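## Task

Take the 96-well plate out of plate nest N1 and set it inside the yellow bin marked RECYCLE, one of three look-alike bins. None of the three bins may end up tipped over, the plate has to stay in the bin without the gripper supporting it, and the gripper must release it and pull away at the end.

## Robot and tools

Robot: a single six-joint arm (yam_ultra) ending in a two-finger parallel gripper. Two cameras: cam_high (504x504, overview) and cam_wrist (616x616, on the hand).

Frames. Reported poses are in the scene frame: origin on the table surface under the arm base, +z up, +y to the left when facing along +x. The base may sit slightly tilted. Commands, however, are expressed in the gripper's own axes: the fingers point along gripper +z and separate along gripper y. end_effector_position is the spot between the finger pads, roughly 1 cm short of the tips; the printed value can be a little off, more so at long reach.

execute_actions(actions, pictures). actions holds zero or one entry. An empty list only returns the current state (with pictures). {"rows": [[...]], "steps": n} runs a motion of 5 to 15 control steps, each 1/30 s (default 15); row k is used on step k and the final row repeats to fill the count. {"steps": n} without rows is a pause of up to 300 steps, counted from the previous result, so thinking time is included. pictures (true/false) asks for camera images.

Row layout, used by both execute_actions and move: seven numbers, each in [-1, 1]: dx, dy, dz, rx, ry, rz, opening. The first six are an offset, not a pose: a target displacement in gripper axes, measured from the gripper pose shown in the most recent result (before any result in the scene shows it, or for later calls inside the same reply, from wherever the hand is when that call begins). Every row in a list refers to that same reference, so rows do not accumulate. Scale: 1.0 equals 0.6 m for dx, dy, dz and 180 degrees for the rotation; rx, ry, rz form one rotation vector. opening is absolute, not an offset: +1 fully open (0.094 m), -1 closed. All-zero offsets are not a pause; they pull the hand back to the reference pose.

move(target, speed). target is one row as above. The hand follows a straight path toward it lasting 0.5 to 10 s (cut off at 10 s). speed is in m/s, 0.002 to 0.5, default 0.25; rotation is capped at twice that value in rad/s. The opening is applied when the move starts. The path ignores obstacles and the real hand may lag, wander or overshoot the speed, especially with the arm stretched out. The result adds a move: line giving the ending (done, off_target, moving, held, fault), any limits that acted (paced = the pose was clipped; held = some steps were blocked, after which the arm may jump ahead quickly) and the remaining distance to target.

wait(seconds): 0 to 10 s, sends nothing new. zoom_image(camera, region): camera is cam_high or cam_wrist; region is [x0, y0, x1, y1] in image pixels from the top-left, at most 504 by 504. read_manual(section): only "licences"; no motion. finished_scene(scene): closes the given scene number for good and reports whether the goal holds; the next task comes in that result. Replying without any tool call ends everything.

Result lines: the state line (position in m, quaternion wxyz); Joint positions and Joint velocities (waist, shoulder, elbow, wrist pitch, wrist yaw, wrist roll in rad and rad/s, then finger gap in m); joint torques (offset and noisy); grip_measured (finger opening on the command scale); HELD marks steps where the clearance check withheld part of a row; "pose unreachable" means that check altered or blocked a command; Hand target shows where the controller is currently driving; FAULT and MOTOR HOT report stops and heating.

Controller behaviour. Each step the commanded pose is clipped to within 70 mm and 16 degrees of the measured pose, then solved by damped inverse kinematics with position taking priority over orientation. The last 5 steps of every action are held back and run while the next reply is being written; the scene keeps running during replies. Motions tend to finish low by a centimetre or more; to hold height, send a correcting offset in a reply's first call, zeros in later ones, and aim higher if it still sags. A far target may need several actions; check the reported pose each time.

Gripping. To hold the plate, command an opening about 0.03 below grip_measured (less for a lighter grip). Pads push roughly 50 to 62 N each. Readings may be off by about 1 mm consistently. Holding loads heats motors: warning from 75 °C, a 10 s stop at 90 °C, and at 100 °C the arm goes limp and falls. Do not hover holding the plate longer than needed.

Suggested order: look and zoom to identify nest N1 and the bin with the correct label and colour; open the gripper; move above the plate, descend slowly, close; lift well clear; carry over the target bin above its rim height; lower until the whole plate is inside; open; rise and back away; look to confirm; then call finished_scene.

Avoid: knocking a bin over or pushing anything off the table, dropping or slipping the plate, fast contact and aiming far past a contact point (both press harder), and arm stops. Occasional external tugs on the held plate or shoves on loose items can occur, so recheck before finishing.

Each tool is called after ">>>" by a JSON object that holds its "method" and its "body".

## Session

I'll start by looking at the current state of the scene.

>>> {"method": "execute_actions", "body": {"actions": []}}

Scene clock: 0.00 s of 8400.00 s.
end_effector_position=(+0.5084, -0.1071, +0.3230) grip_measured=+1.000 end_effector_quat_wxyz=(+0.354, +0.588, +0.722, -0.086)
Joint positions: [-0.4    1.623  1.449 -0.545  0.248  1.203  0.094]
Joint velocities: [-0.007  0.002  0.012 -0.051 -0.037  0.037  0.   ]
Joint torques (N m, as the arm reports them, + toward a larger angle): no reading
Motor temperatures (°C, as the motors report them): [32 32 32 31 31 29]
Hand target: +0.511, -0.110, +0.336; +0.369, +0.587, +0.715, -0.087

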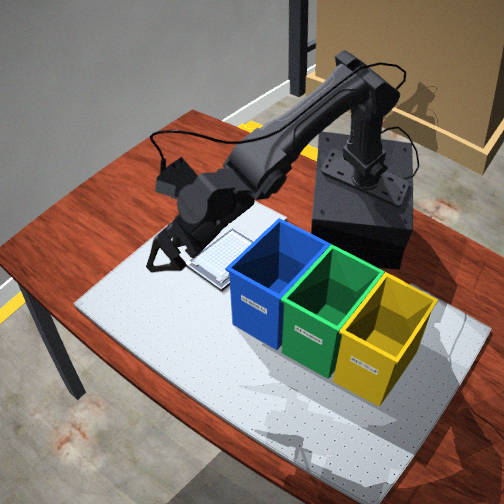

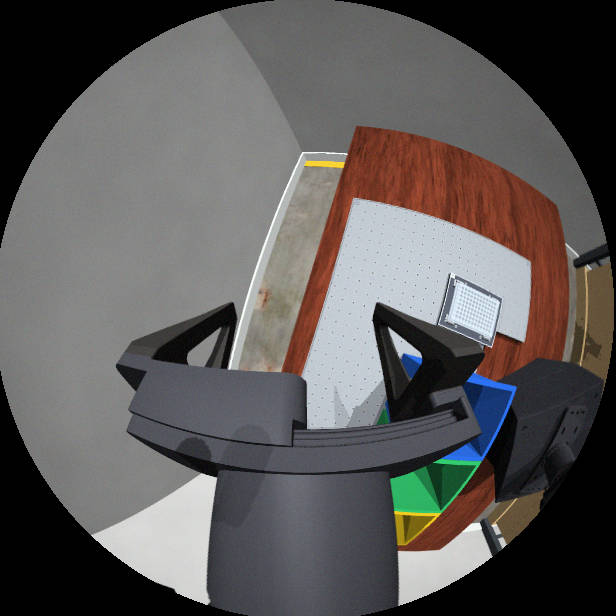

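>>> {"method": "zoom_image", "body": {"camera": "cam_high", "region": [130, 180, 450, 420]}}

>>> {"method": "zoom_image", "body": {"camera": "cam_wrist", "region": [400, 240, 560, 380]}}

Region (130, 180, 450, 420) of cam_high's 504x504 image, scaled by 1.575, with more detail than that image has; it fills the top 378 rows of this view, and the rest is white.

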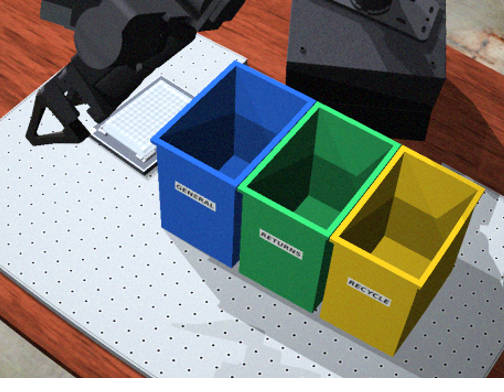

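Region (400, 240, 560, 380) of cam_wrist's 616x616 image, scaled by 3.150, with more detail than that image has; it fills the top 441 rows of this view, and the rest is white.

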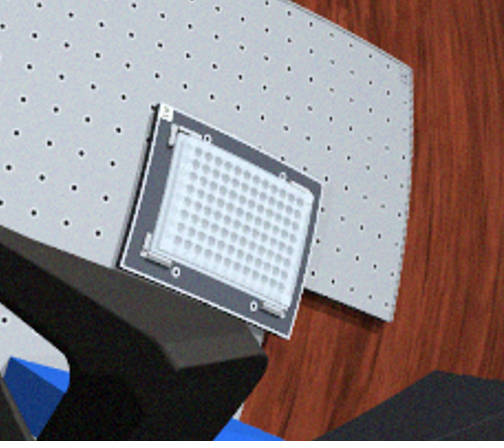

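>>> {"method": "move", "body": {"target": [0.0463, -0.5274, 0.0985, -0.0605, 0.2489, -0.4135, 1.0], "speed": 0.35}}

Scene clock: 7.83 s of 8400.00 s.
end_effector_position=(+0.2431, -0.1992, +0.1672) grip_measured=+1.000 end_effector_quat_wxyz=(+0.006, +0.003, +1.000, +0.008)
Joint positions: [-1.059  1.864  0.964 -0.602 -0.429 -0.855  0.094]
Joint velocities: [-0.002 -0.012  0.007  0.051 -0.051 -0.066  0.   ]
Joint torques (N m, as the arm reports them, + toward a larger angle): [-4.69 -6.49  6.52  0.22  0.03 -0.05]
Motor temperatures (°C, as the motors report them): [32 34 33 31 31 29]
Hand target: +0.245, -0.209, +0.173; +0.009, +0.005, +1.000, +0.002
Off the commanded pose: 0.011 m, 1 deg.
Kept back: nothing.
After step 90, 1.97 s passed at rest.
move: off_target

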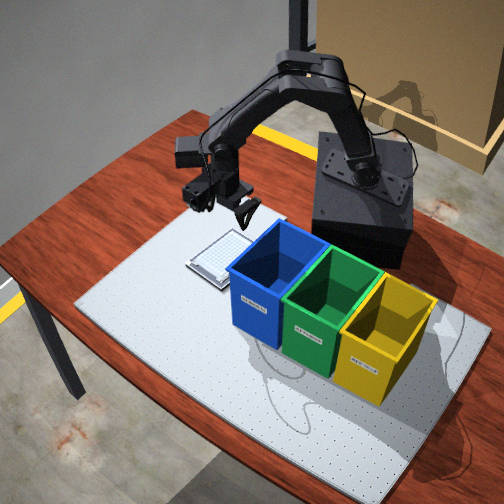

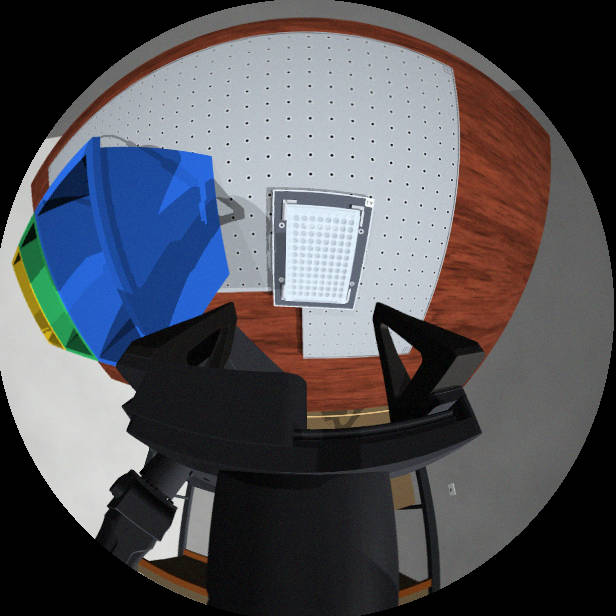

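>>> {"method": "zoom_image", "body": {"camera": "cam_wrist", "region": [210, 170, 410, 340]}}

Region (210, 170, 410, 340) of cam_wrist's 616x616 image, scaled by 2.520, with more detail than that image has; it fills the top 428 rows of this view, and the rest is white.

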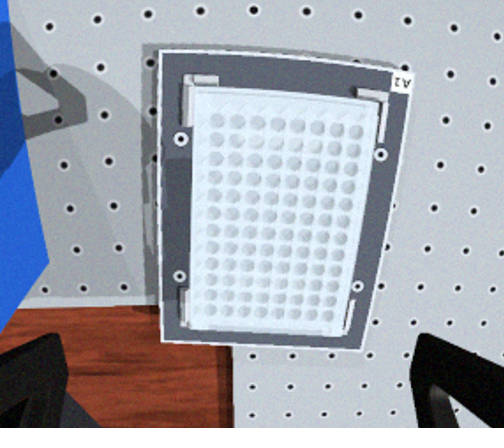

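>>> {"method": "move", "body": {"target": [0.021, -0.048, 0.137, 0.007, 0.004, 0.016, 1.0], "speed": 0.15}}

Scene clock: 10.67 s of 8400.00 s.
end_effector_position=(+0.2278, -0.2243, +0.0866) grip_measured=+1.000 end_effector_quat_wxyz=(-0.005, +0.029, +1.000, +0.005)
Joint positions: [-1.028  2.152  0.964 -0.309 -0.406 -0.772  0.094]
Joint velocities: [-0.017 -0.007  0.007  0.037  0.007  0.022  0.   ]
Joint torques (N m, as the arm reports them, + toward a larger angle): [-3.29 -7.82  3.41  0.55  0.06  0.05]
Motor temperatures (°C, as the motors report them): [32 34 33 31 31 29]
Hand target: +0.231, -0.227, +0.086; -0.001, +0.028, +1.000, -0.002
Off the commanded pose: 0.005 m, 1 deg.
Kept back: nothing.
move: done

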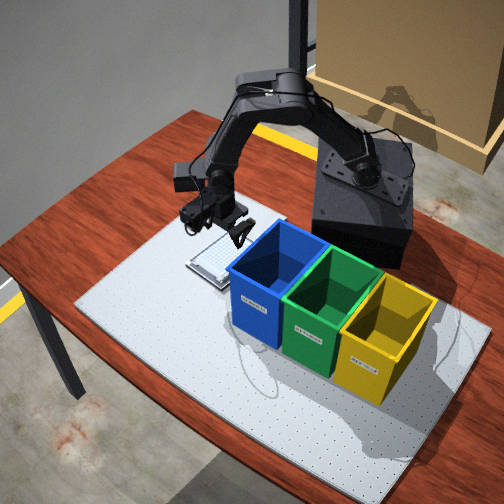

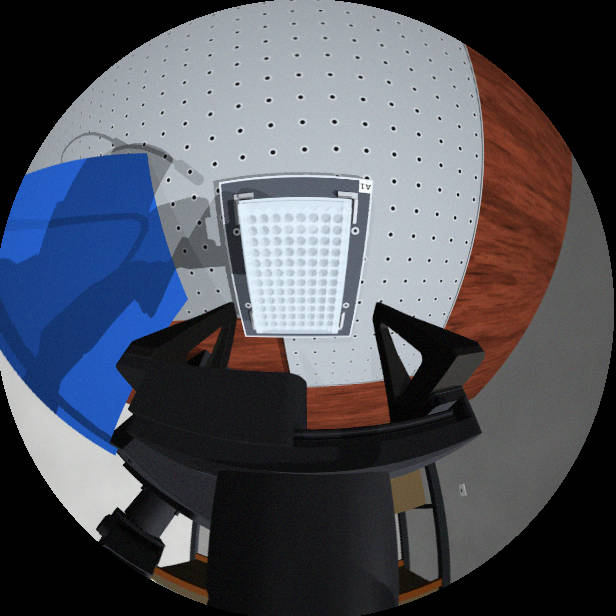

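>>> {"method": "zoom_image", "body": {"camera": "cam_wrist", "region": [205, 165, 405, 355]}}

Region (205, 165, 405, 355) of cam_wrist's 616x616 image, scaled by 2.520, with more detail than that image has; it fills the top 479 rows of this view, and the rest is white.

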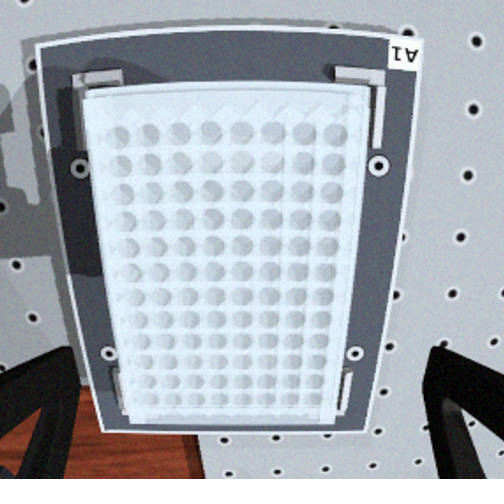

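>>> {"method": "move", "body": {"target": [-0.007, 0.010, 0.050, 0.006, -0.004, 0.001, 1.0], "speed": 0.08}}

Scene clock: 12.47 s of 8400.00 s.
end_effector_position=(+0.2359, -0.2199, +0.0608) grip_measured=+1.000 end_effector_quat_wxyz=(+0.002, +0.026, +1.000, -0.003)
Joint positions: [-0.969  2.217  0.952 -0.185 -0.399 -0.707  0.094]
Joint velocities: [-0.017 -0.002 -0.012  0.095  0.11  -0.022  0.   ]
Joint torques (N m, as the arm reports them, + toward a larger angle): [-3.47 -7.5   1.73  0.57  0.08  0.07]
Motor temperatures (°C, as the motors report them): [32 34 33 31 31 29]
Hand target: +0.231, -0.219, +0.057; +0.000, +0.031, +1.000, -0.005
Off the commanded pose: 0.006 m, 1 deg.
Kept back: nothing.
move: done

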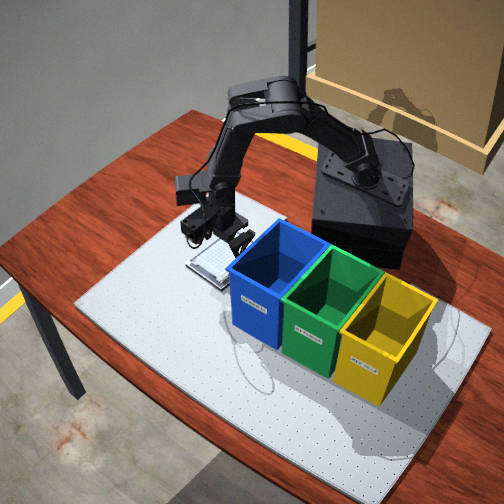

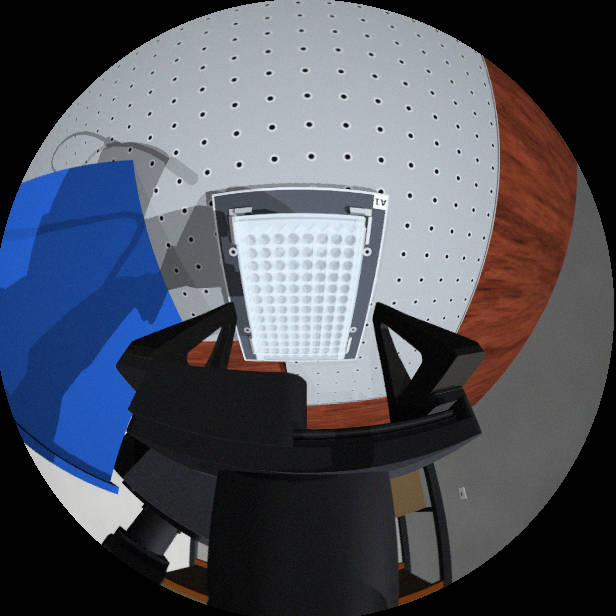

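>>> {"method": "zoom_image", "body": {"camera": "cam_wrist", "region": [205, 180, 405, 380]}}

Region (205, 180, 405, 380) of cam_wrist's 616x616 image, scaled by 2.520, with more detail than that image has.

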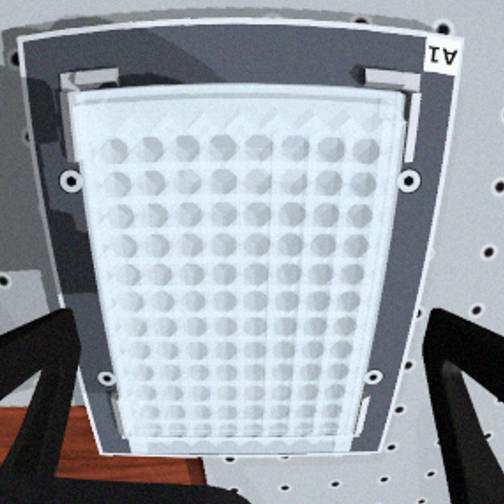

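>>> {"method": "move", "body": {"target": [0.0208, 0.0075, 0.020, 0.0, 0.001, 0.007, 1.0], "speed": 0.05}}

>>> {"method": "zoom_image", "body": {"camera": "cam_wrist", "region": [205, 180, 405, 380]}}

Scene clock: 14.03 s of 8400.00 s.
end_effector_position=(+0.2275, -0.2169, +0.0523) grip_measured=+1.000 end_effector_quat_wxyz=(+0.001, +0.034, +0.999, -0.003)
Joint positions: [-0.969  2.239  0.923 -0.136 -0.398 -0.692  0.094]
Joint velocities: [-0.017  0.002 -0.012  0.081  0.007  0.081  0.   ]
Joint torques (N m, as the arm reports them, + toward a larger angle): [-3.43 -7.52  1.6   0.6   0.03  0.07]
Motor temperatures (°C, as the motors report them): [32 34 32 31 31 29]
Hand target: +0.224, -0.215, +0.049; +0.001, +0.037, +0.999, -0.003
Off the commanded pose: 0.006 m, 0 deg.
Kept back: nothing.
move: done

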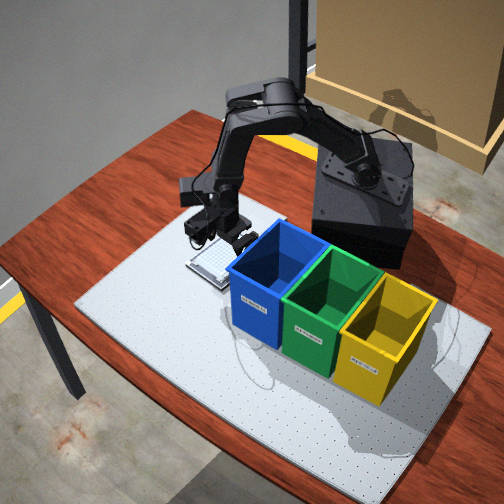

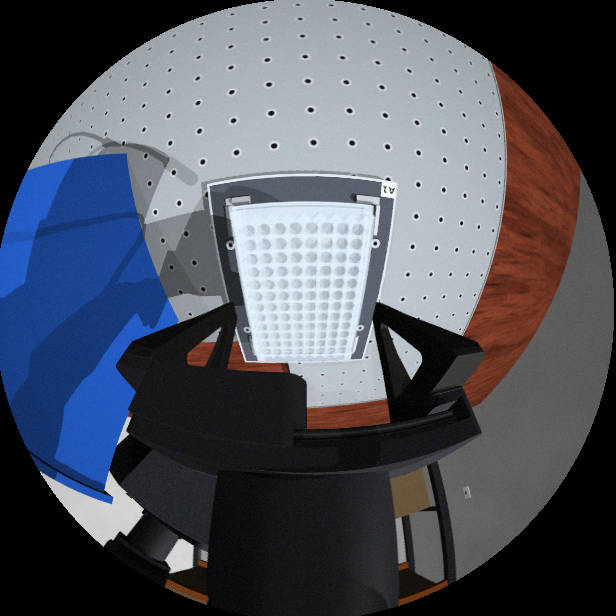

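Region (205, 180, 405, 380) of cam_wrist's 616x616 image, scaled by 2.520, with more detail than that image has.

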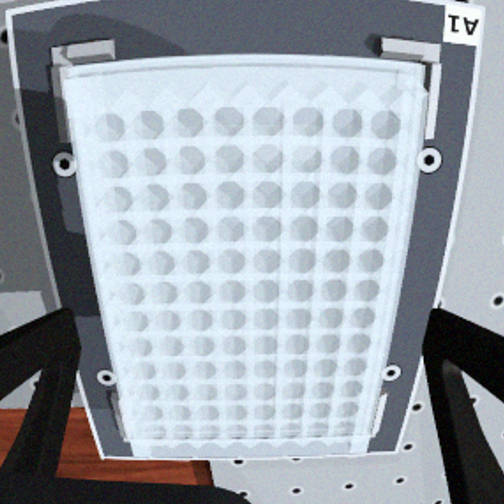

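>>> {"method": "move", "body": {"target": [0.006, 0.005, 0.032, 0.0, 0.0, 0.002, 1.0], "speed": 0.04}}

>>> {"method": "zoom_image", "body": {"camera": "cam_wrist", "region": [205, 180, 405, 380]}}

Scene clock: 15.17 s of 8400.00 s.
end_effector_position=(+0.2254, -0.2144, +0.0364) grip_measured=+1.000 end_effector_quat_wxyz=(+0.001, +0.035, +0.999, -0.000)
Joint positions: [-0.949  2.292  0.923 -0.079 -0.398 -0.67   0.094]
Joint velocities: [-0.002  0.002 -0.002  0.022 -0.007 -0.022  0.   ]
Joint torques (N m, as the arm reports them, + toward a larger angle): [-3.32 -7.46  1.95  0.58  0.05  0.09]
Motor temperatures (°C, as the motors report them): [32 34 32 31 31 29]
Hand target: +0.224, -0.214, +0.033; +0.001, +0.037, +0.999, -0.002
Off the commanded pose: 0.004 m, 0 deg.
Kept back: nothing.
move: done

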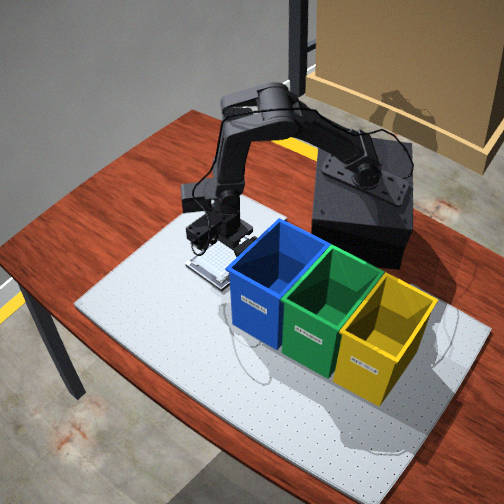

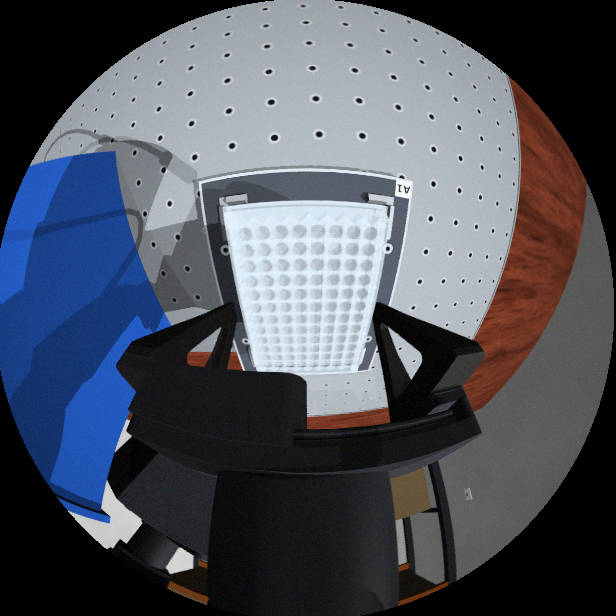

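Region (205, 180, 405, 380) of cam_wrist's 616x616 image, scaled by 2.520, with more detail than that image has.

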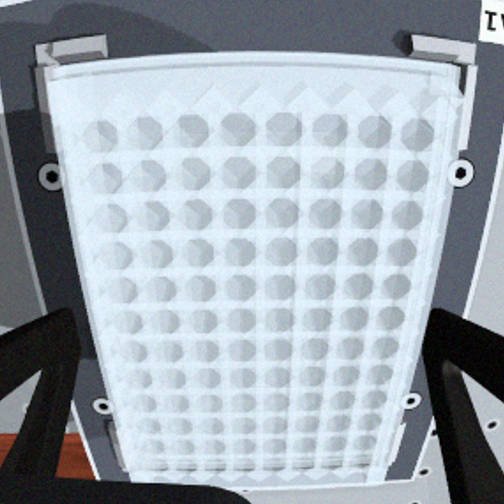

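>>> {"method": "move", "body": {"target": [0.002, -0.003, 0.0105, 0.0, 0.0, 0.001, 0.93], "speed": 0.02}}

Scene clock: 16.23 s of 8400.00 s.
end_effector_position=(+0.2219, -0.2136, +0.0326) grip_measured=+0.932 end_effector_quat_wxyz=(-0.003, +0.037, +0.999, +0.002)
Joint positions: [-0.949  2.306  0.923 -0.073 -0.397 -0.669  0.091]
Joint velocities: [-0.002  0.007  0.002 -0.051  0.037  0.037 -0.001]
Joint torques (N m, as the arm reports them, + toward a larger angle): [-3.49 -7.34  2.92  0.52 -0.01  0.04]
Motor temperatures (°C, as the motors report them): [32 34 32 31 31 29]
Hand target: +0.224, -0.216, +0.030; +0.001, +0.036, +0.999, -0.001
Off the commanded pose: 0.004 m, 0 deg.
Kept back: nothing.
move: done

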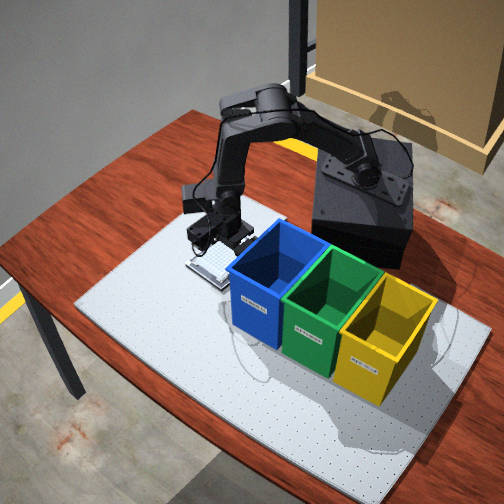

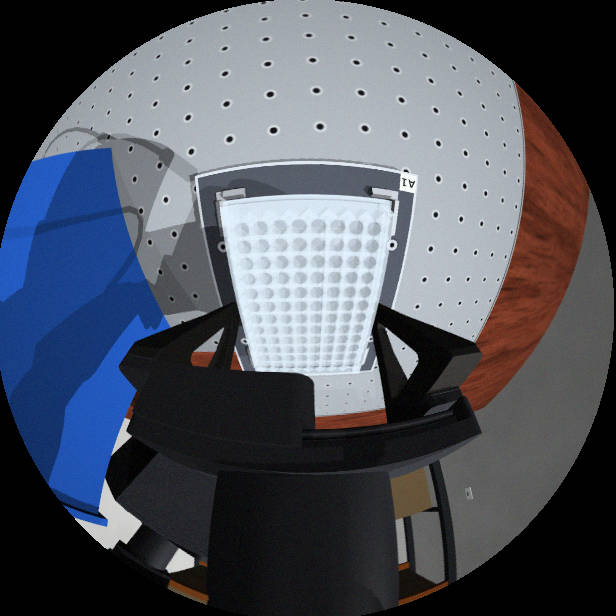

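>>> {"method": "execute_actions", "body": {"actions": [{"rows": [[-0.004,-0.005,0.002,0,0,0,0.91],[-0.004,-0.005,0.002,0,0,0,0.89],[-0.004,-0.005,0.002,0,0,0,0.87],[-0.004,-0.005,0.002,0,0,0,0.855],[-0.004,-0.005,0.002,0,0,0,0.84],[-0.004,-0.005,0.002,0,0,0,0.825],[-0.004,-0.005,0.002,0,0,0,0.81],[-0.004,-0.005,0.002,0,0,0,0.80],[-0.004,-0.005,0.002,0,0,0,0.79],[-0.004,-0.005,0.002,0,0,0,0.78]], "steps": 15}]}}

>>> {"method": "wait", "body": {"seconds": 0.2}}

Scene clock: 16.97 s of 8400.00 s.
end_effector_position=(+0.2214, -0.2153, +0.0326) grip_measured=+0.795 end_effector_quat_wxyz=(-0.004, +0.036, +0.999, -0.002)
Joint positions: [-0.949  2.306  0.923 -0.07  -0.389 -0.669  0.084]
Joint velocities: [-0.002  0.017  0.012  0.022  0.037 -0.066 -0.007]
Joint torques (N m, as the arm reports them, + toward a larger angle): [-3.68 -7.45  3.68  0.28 -0.08  0.  ]
Motor temperatures (°C, as the motors report them): [32 34 32 31 31 29]
Steps of this call (steps 1 to 12: nothing new was sent; steps 13 to 22: the first 10 steps of this action). Readings (end_effector_position):
13: (+0.2218, -0.2137, +0.0326)
14: (+0.2216, -0.2139, +0.0326)
16: (+0.2215, -0.2147, +0.0326)
20: (+0.2214, -0.2153, +0.0326)
22: the state above

Scene clock: 17.33 s of 8400.00 s.
end_effector_position=(+0.2214, -0.2153, +0.0326) grip_measured=+0.792 end_effector_quat_wxyz=(-0.004, +0.036, +0.999, -0.002)
Joint positions: [-0.949  2.306  0.923 -0.07  -0.389 -0.669  0.084]
Joint velocities: [-0.017  0.002 -0.007  0.007 -0.007 -0.037 -0.   ]
Joint torques (N m, as the arm reports them, + toward a larger angle): [-3.63 -7.41  3.67  0.28 -0.08  0.  ]
Motor temperatures (°C, as the motors report them): [32 34 32 31 31 29]
Hand target: +0.224, -0.217, +0.031; -0.003, +0.037, +0.999, +0.002
Off the commanded pose: 0.003 m, 1 deg.
Kept back: nothing.
Steps of this call (steps 1 to 5: the last 5 steps of your previous action; steps 6 to 11: nothing new was sent). Readings (end_effector_position):
1: (+0.2214, -0.2153, +0.0326)
2: (+0.2214, -0.2153, +0.0326)
4: (+0.2214, -0.2153, +0.0326)
8: (+0.2214, -0.2153, +0.0326)
11: the state above

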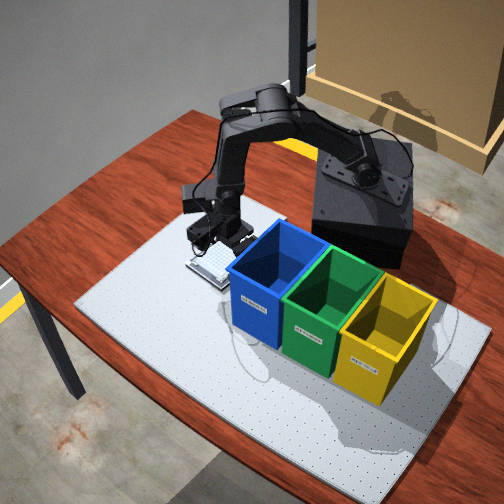

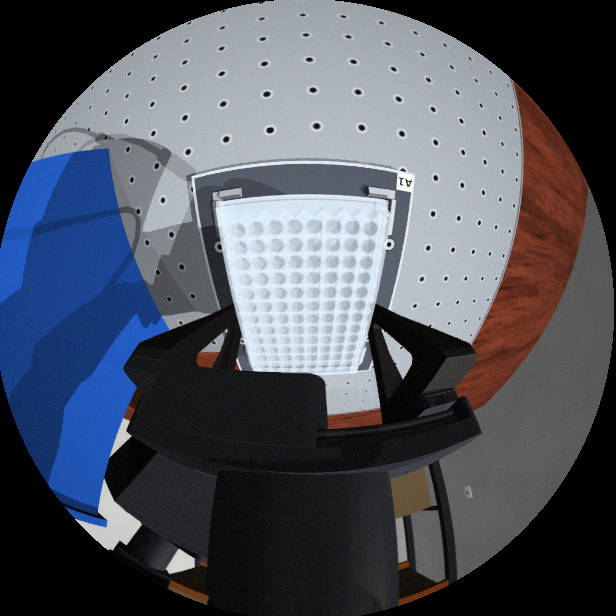

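>>> {"method": "zoom_image", "body": {"camera": "cam_wrist", "region": [190, 250, 420, 380]}}

>>> {"method": "zoom_image", "body": {"camera": "cam_high", "region": [170, 200, 290, 300]}}

Region (190, 250, 420, 380) of cam_wrist's 616x616 image, scaled by 2.191, with more detail than that image has; it fills the top 285 rows of this view, and the rest is white.

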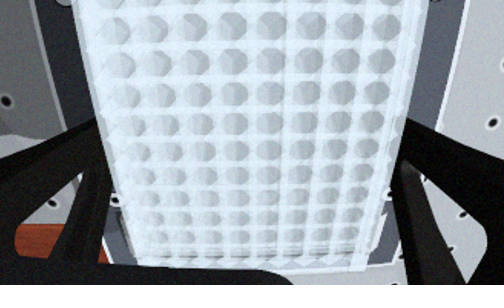

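Region (170, 200, 290, 300) of cam_high's 504x504 image, scaled by 4.200, with more detail than that image has.

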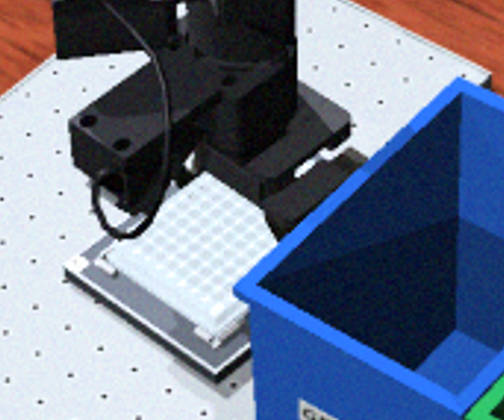

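>>> {"method": "move", "body": {"target": [-0.002, -0.002, -0.06, 0.0, 0.0, 0.0, 0.755], "speed": 0.05}}

Scene clock: 18.87 s of 8400.00 s.
end_effector_position=(+0.2256, -0.2152, +0.0596) grip_measured=+0.773 end_effector_quat_wxyz=(-0.009, +0.031, +0.999, -0.003)
Joint positions: [-0.971  2.212  0.923 -0.179 -0.384 -0.707  0.083]
Joint velocities: [ 0.017 -0.002  0.002 -0.066 -0.037  0.007  0.   ]
Joint torques (N m, as the arm reports them, + toward a larger angle): [ -5.2  -10.37   1.76   0.23  -0.09  -0.08]
Motor temperatures (°C, as the motors report them): [32 34 32 31 31 29]
Hand target: +0.223, -0.216, +0.068; -0.004, +0.036, +0.999, -0.003
Off the commanded pose: 0.010 m, 1 deg.
Kept back: nothing.
move: done

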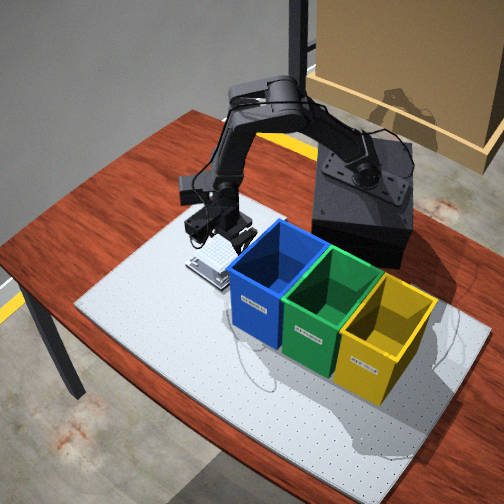

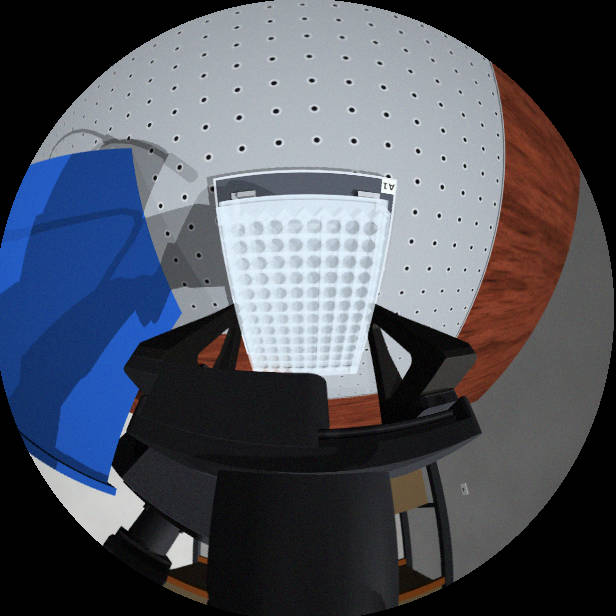

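>>> {"method": "move", "body": {"target": [-0.073, 0.045, -0.367, -0.002, -0.006, -0.02, 0.73], "speed": 0.25}}

Scene clock: 22.07 s of 8400.00 s.
end_effector_position=(+0.2717, -0.1820, +0.2636) grip_measured=+0.767 end_effector_quat_wxyz=(-0.013, -0.001, +1.000, +0.009)
Joint positions: [-1.07   1.705  1.228 -1.057 -0.4   -0.887  0.083]
Joint velocities: [-0.007  0.007  0.007 -0.037  0.022 -0.007  0.   ]
Joint torques (N m, as the arm reports them, + toward a larger angle): [-4.62 -7.92  7.44  0.18 -0.14 -0.04]
Motor temperatures (°C, as the motors report them): [32 35 32 31 31 29]
Hand target: +0.277, -0.187, +0.277; +0.002, -0.001, +1.000, -0.000
Off the commanded pose: 0.017 m, 2 deg.
Kept back: nothing.
move: off_target

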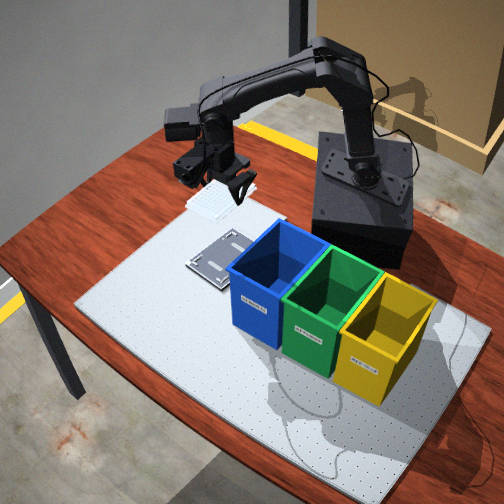

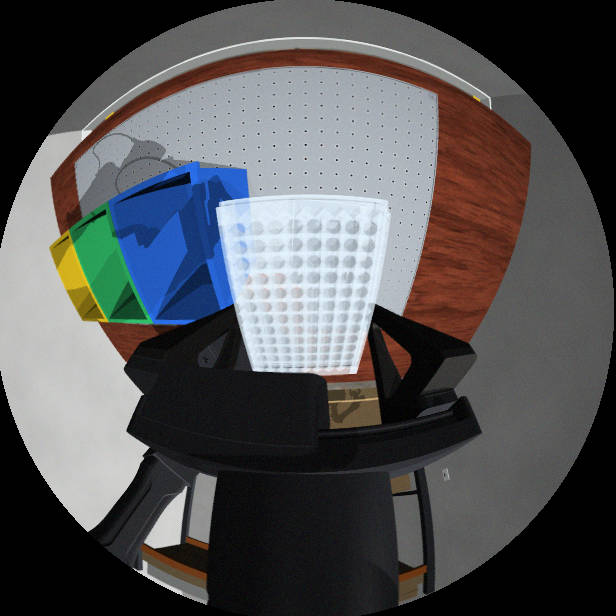

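>>> {"method": "zoom_image", "body": {"camera": "cam_wrist", "region": [40, 140, 260, 340]}}

Region (40, 140, 260, 340) of cam_wrist's 616x616 image, scaled by 2.291, with more detail than that image has; it fills the top 458 rows of this view, and the rest is white.

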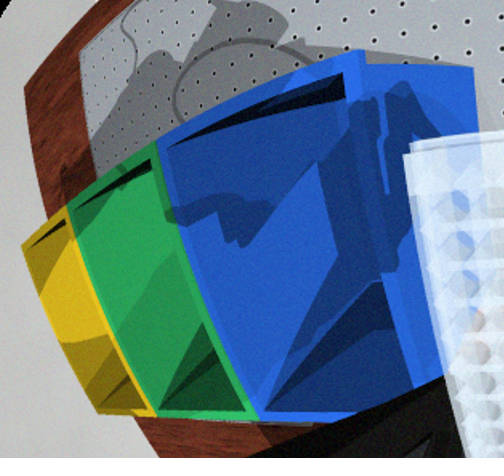

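>>> {"method": "move", "body": {"target": [0.009, 0.7233, 0.008, 0.006, -0.012, -0.009, 0.73], "speed": 0.25}}

Scene clock: 27.23 s of 8400.00 s.
end_effector_position=(+0.2515, +0.2431, +0.2504) grip_measured=+0.767 end_effector_quat_wxyz=(-0.018, -0.020, +1.000, -0.011)
Joint positions: [ 0.678  1.405  1.191 -1.004  0.124  0.8    0.083]
Joint velocities: [-0.007 -0.012 -0.002  0.007 -0.081  0.051 -0.   ]
Joint torques (N m, as the arm reports them, + toward a larger angle): [ 1.62 -6.79  8.11  0.16  0.19  0.07]
Motor temperatures (°C, as the motors report them): [32 35 33 31 31 29]
Hand target: +0.257, +0.248, +0.257; -0.008, -0.020, +1.000, -0.011
Off the commanded pose: 0.023 m, 3 deg.
Kept back: nothing.
move: off_target

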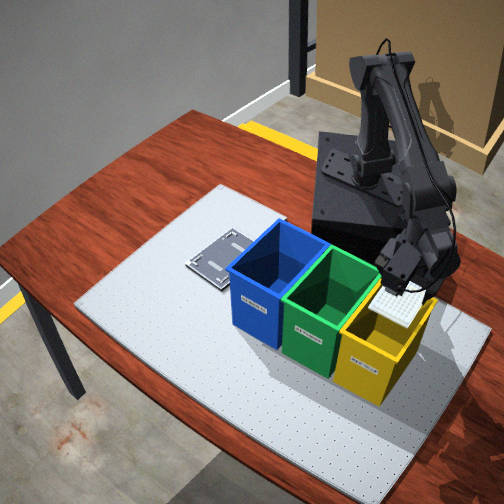

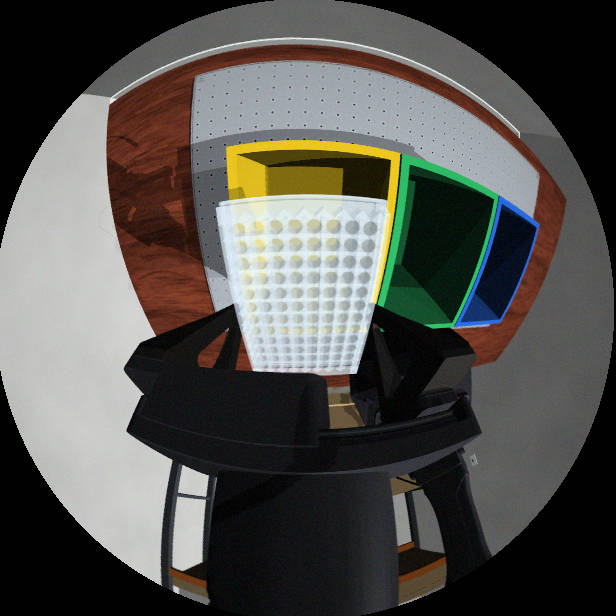

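>>> {"method": "zoom_image", "body": {"camera": "cam_wrist", "region": [200, 120, 440, 360]}}

Region (200, 120, 440, 360) of cam_wrist's 616x616 image, scaled by 2.100, with more detail than that image has.

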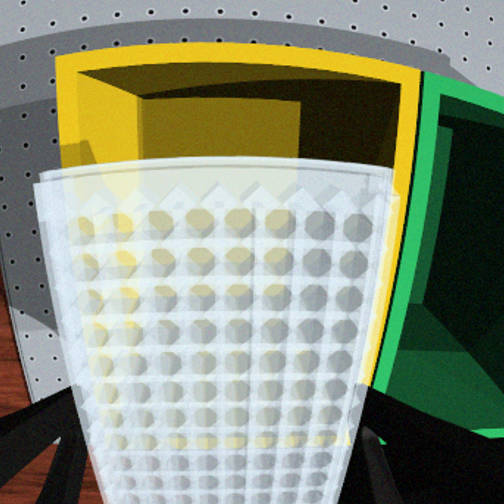

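>>> {"method": "move", "body": {"target": [-0.022, -0.008, 0.0585, -0.007, -0.016, 0.0045, 0.73], "speed": 0.08}}

>>> {"method": "zoom_image", "body": {"camera": "cam_wrist", "region": [170, 100, 450, 380]}}

Scene clock: 29.50 s of 8400.00 s.
end_effector_position=(+0.2618, +0.2389, +0.2186) grip_measured=+0.767 end_effector_quat_wxyz=(+0.005, -0.015, +1.000, -0.001)
Joint positions: [ 0.635  1.426  1.085 -0.824  0.125  0.764  0.083]
Joint velocities: [ 0.007 -0.007 -0.002  0.037 -0.007 -0.051  0.   ]
Joint torques (N m, as the arm reports them, + toward a larger angle): [-0.2  -7.07  4.75  0.6  -0.01 -0.05]
Motor temperatures (°C, as the motors report them): [32 35 33 31 31 29]
Hand target: +0.264, +0.238, +0.215; +0.007, -0.014, +1.000, +0.001
Off the commanded pose: 0.004 m, 0 deg.
Kept back: nothing.
move: done

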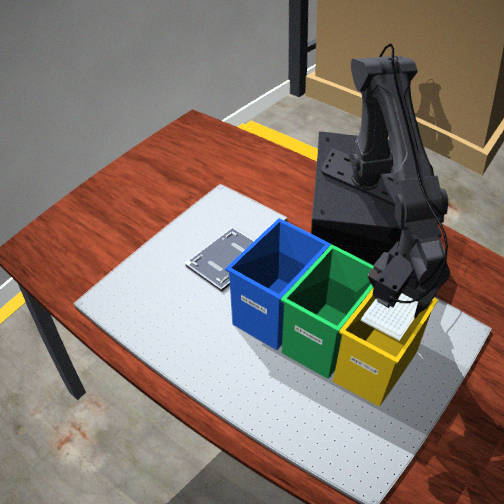

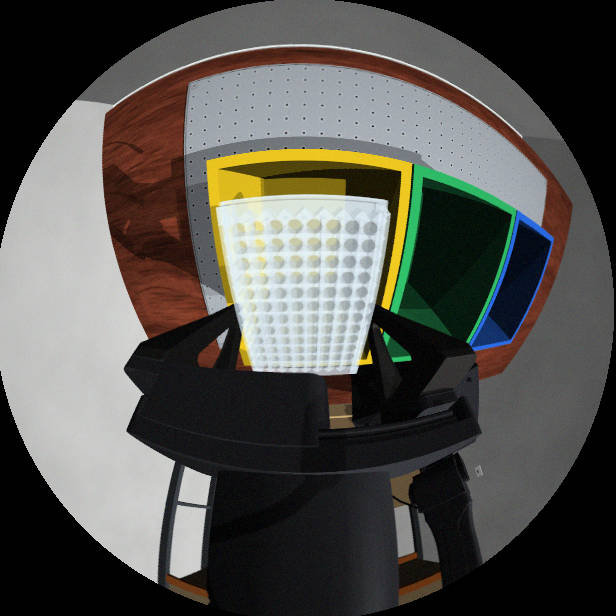

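Region (170, 100, 450, 380) of cam_wrist's 616x616 image, scaled by 1.800, with more detail than that image has.

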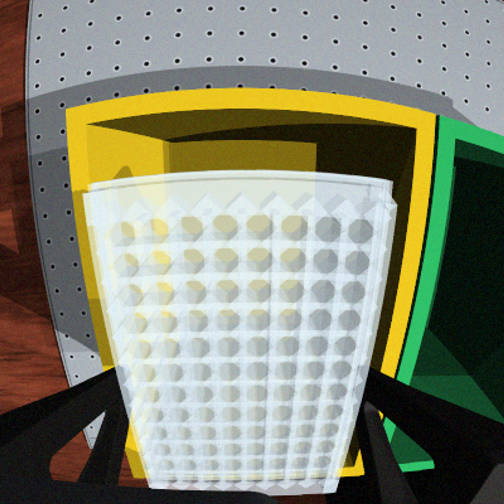

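>>> {"method": "move", "body": {"target": [-0.003, -0.0075, 0.067, 0.001, 0.005, 0.0, 0.73], "speed": 0.06}}

>>> {"method": "zoom_image", "body": {"camera": "cam_wrist", "region": [150, 100, 470, 400]}}

Scene clock: 31.43 s of 8400.00 s.
end_effector_position=(+0.2630, +0.2361, +0.1828) grip_measured=+0.767 end_effector_quat_wxyz=(-0.004, -0.017, +1.000, -0.003)
Joint positions: [ 0.603  1.51   1.034 -0.702  0.103  0.734  0.083]
Joint velocities: [-0.002  0.002  0.007 -0.022  0.007 -0.007  0.   ]
Joint torques (N m, as the arm reports them, + toward a larger angle): [-0.23 -7.32  4.23  0.61 -0.02 -0.06]
Motor temperatures (°C, as the motors report them): [32 35 33 31 31 29]
Hand target: +0.264, +0.234, +0.179; -0.003, -0.015, +1.000, -0.002
Off the commanded pose: 0.005 m, 0 deg.
Kept back: nothing.
move: done

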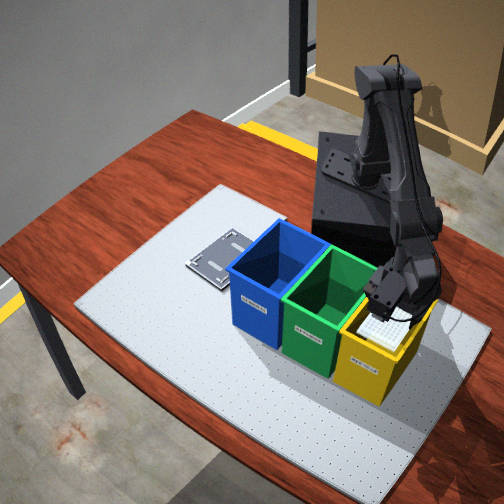

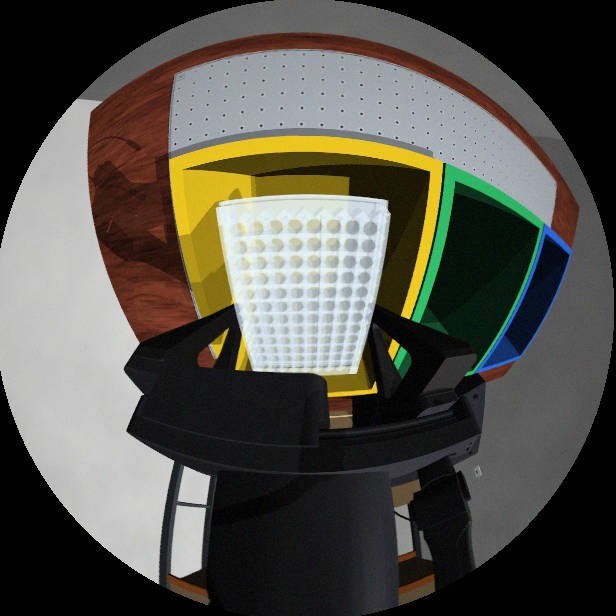

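Region (150, 100, 470, 400) of cam_wrist's 616x616 image, scaled by 1.575, with more detail than that image has; it fills the top 472 rows of this view, and the rest is white.

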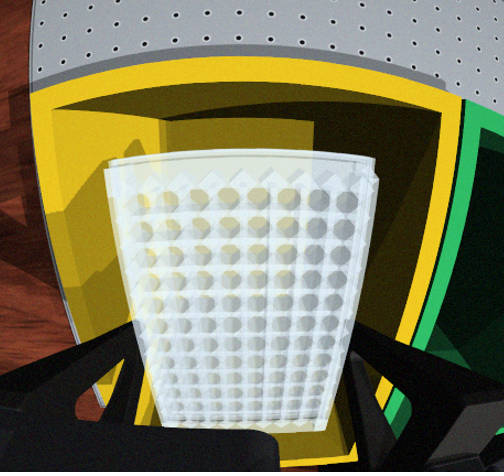

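>>> {"method": "move", "body": {"target": [-0.002, -0.005, 0.025, 0.0, 0.0, 0.001, 0.73], "speed": 0.04}}

>>> {"method": "zoom_image", "body": {"camera": "cam_wrist", "region": [130, 100, 490, 420]}}

>>> {"method": "zoom_image", "body": {"camera": "cam_high", "region": [320, 240, 460, 400]}}

Scene clock: 32.70 s of 8400.00 s.
end_effector_position=(+0.2626, +0.2345, +0.1715) grip_measured=+0.767 end_effector_quat_wxyz=(-0.006, -0.016, +1.000, -0.004)
Joint positions: [ 0.596  1.536  1.017 -0.663  0.1    0.729  0.083]
Joint velocities: [-0.007 -0.002 -0.007  0.037 -0.007 -0.037  0.   ]
Joint torques (N m, as the arm reports them, + toward a larger angle): [-0.21 -7.39  4.1   0.55 -0.04 -0.03]
Motor temperatures (°C, as the motors report them): [32 35 33 31 31 29]
Hand target: +0.264, +0.233, +0.168; -0.004, -0.015, +1.000, -0.003
Off the commanded pose: 0.004 m, 0 deg.
Kept back: nothing.
move: done

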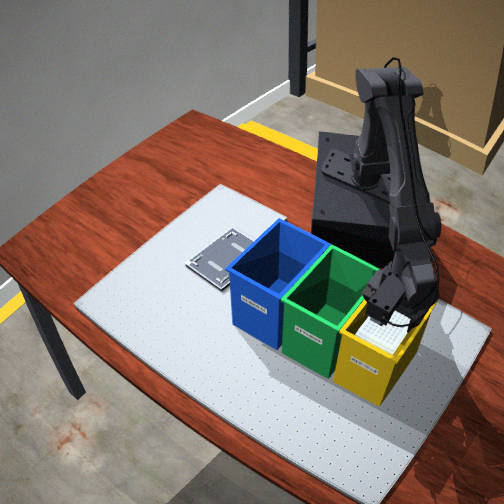

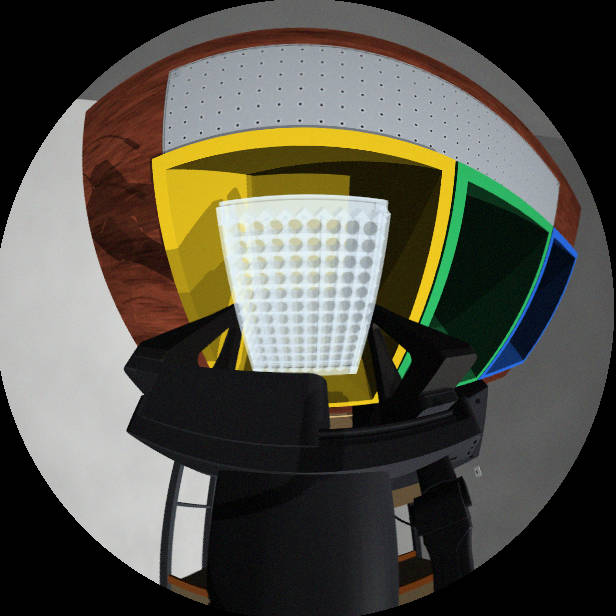

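Region (130, 100, 490, 420) of cam_wrist's 616x616 image, scaled by 1.400, with more detail than that image has.

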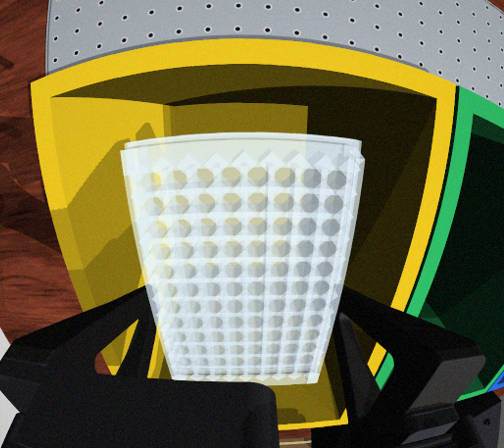

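Region (320, 240, 460, 400) of cam_high's 504x504 image, scaled by 3.150, with more detail than that image has; it fills the left 441 columns of this view, and the rest is white.

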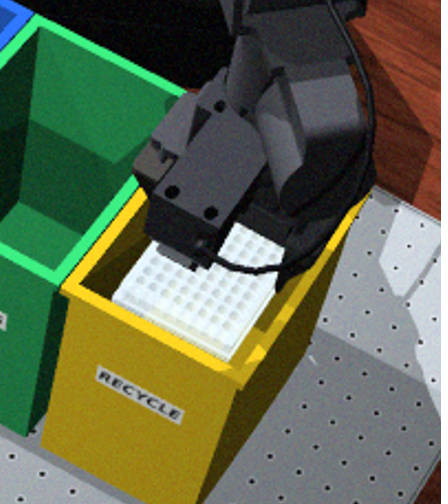

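>>> {"method": "execute_actions", "body": {"actions": [{"rows": [[-0.002,-0.002,0.004,0,0,0,0.86]], "steps": 15}], "pictures": true}}

Scene clock: 33.33 s of 8400.00 s.
end_effector_position=(+0.2630, +0.2350, +0.1715) grip_measured=+0.858 end_effector_quat_wxyz=(-0.005, -0.016, +1.000, -0.003)
Joint positions: [ 0.596  1.536  1.017 -0.661  0.1    0.729  0.087]
Joint velocities: [-0.007  0.002  0.002 -0.037  0.007 -0.037  0.001]
Joint torques (N m, as the arm reports them, + toward a larger angle): [ 0.06 -7.39  4.67  0.46 -0.02 -0.04]
Motor temperatures (°C, as the motors report them): [32 35 33 31 31 29]
Steps of this call (steps 1 to 9: nothing new was sent; steps 10 to 19: the first 10 steps of this action). Readings (end_effector_position):
10: (+0.2630, +0.2350, +0.1715)
11: (+0.2630, +0.2350, +0.1715)
13: (+0.2630, +0.2350, +0.1715)
17: (+0.2630, +0.2350, +0.1715)
19: the state above

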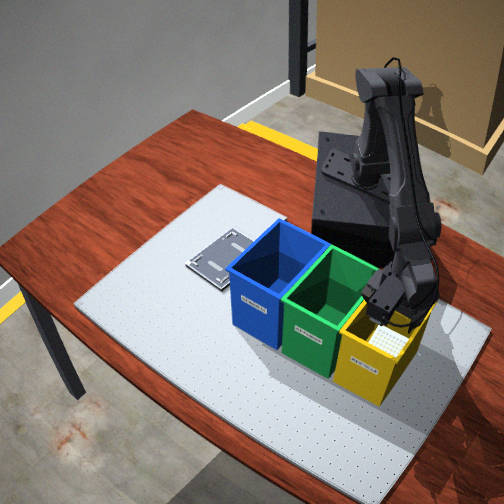

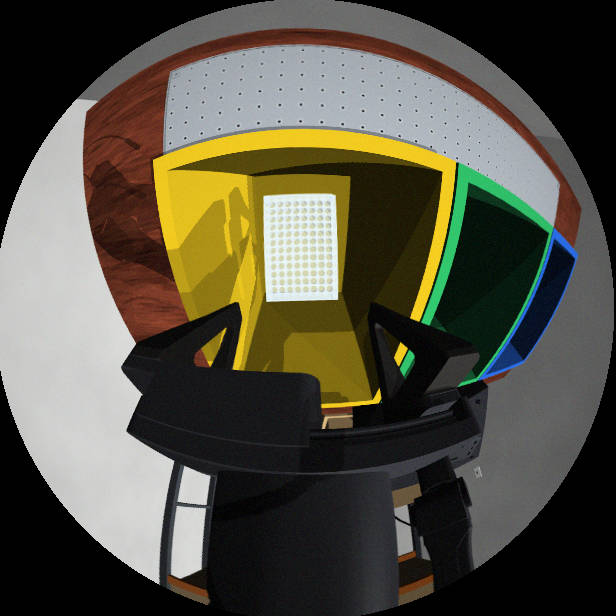

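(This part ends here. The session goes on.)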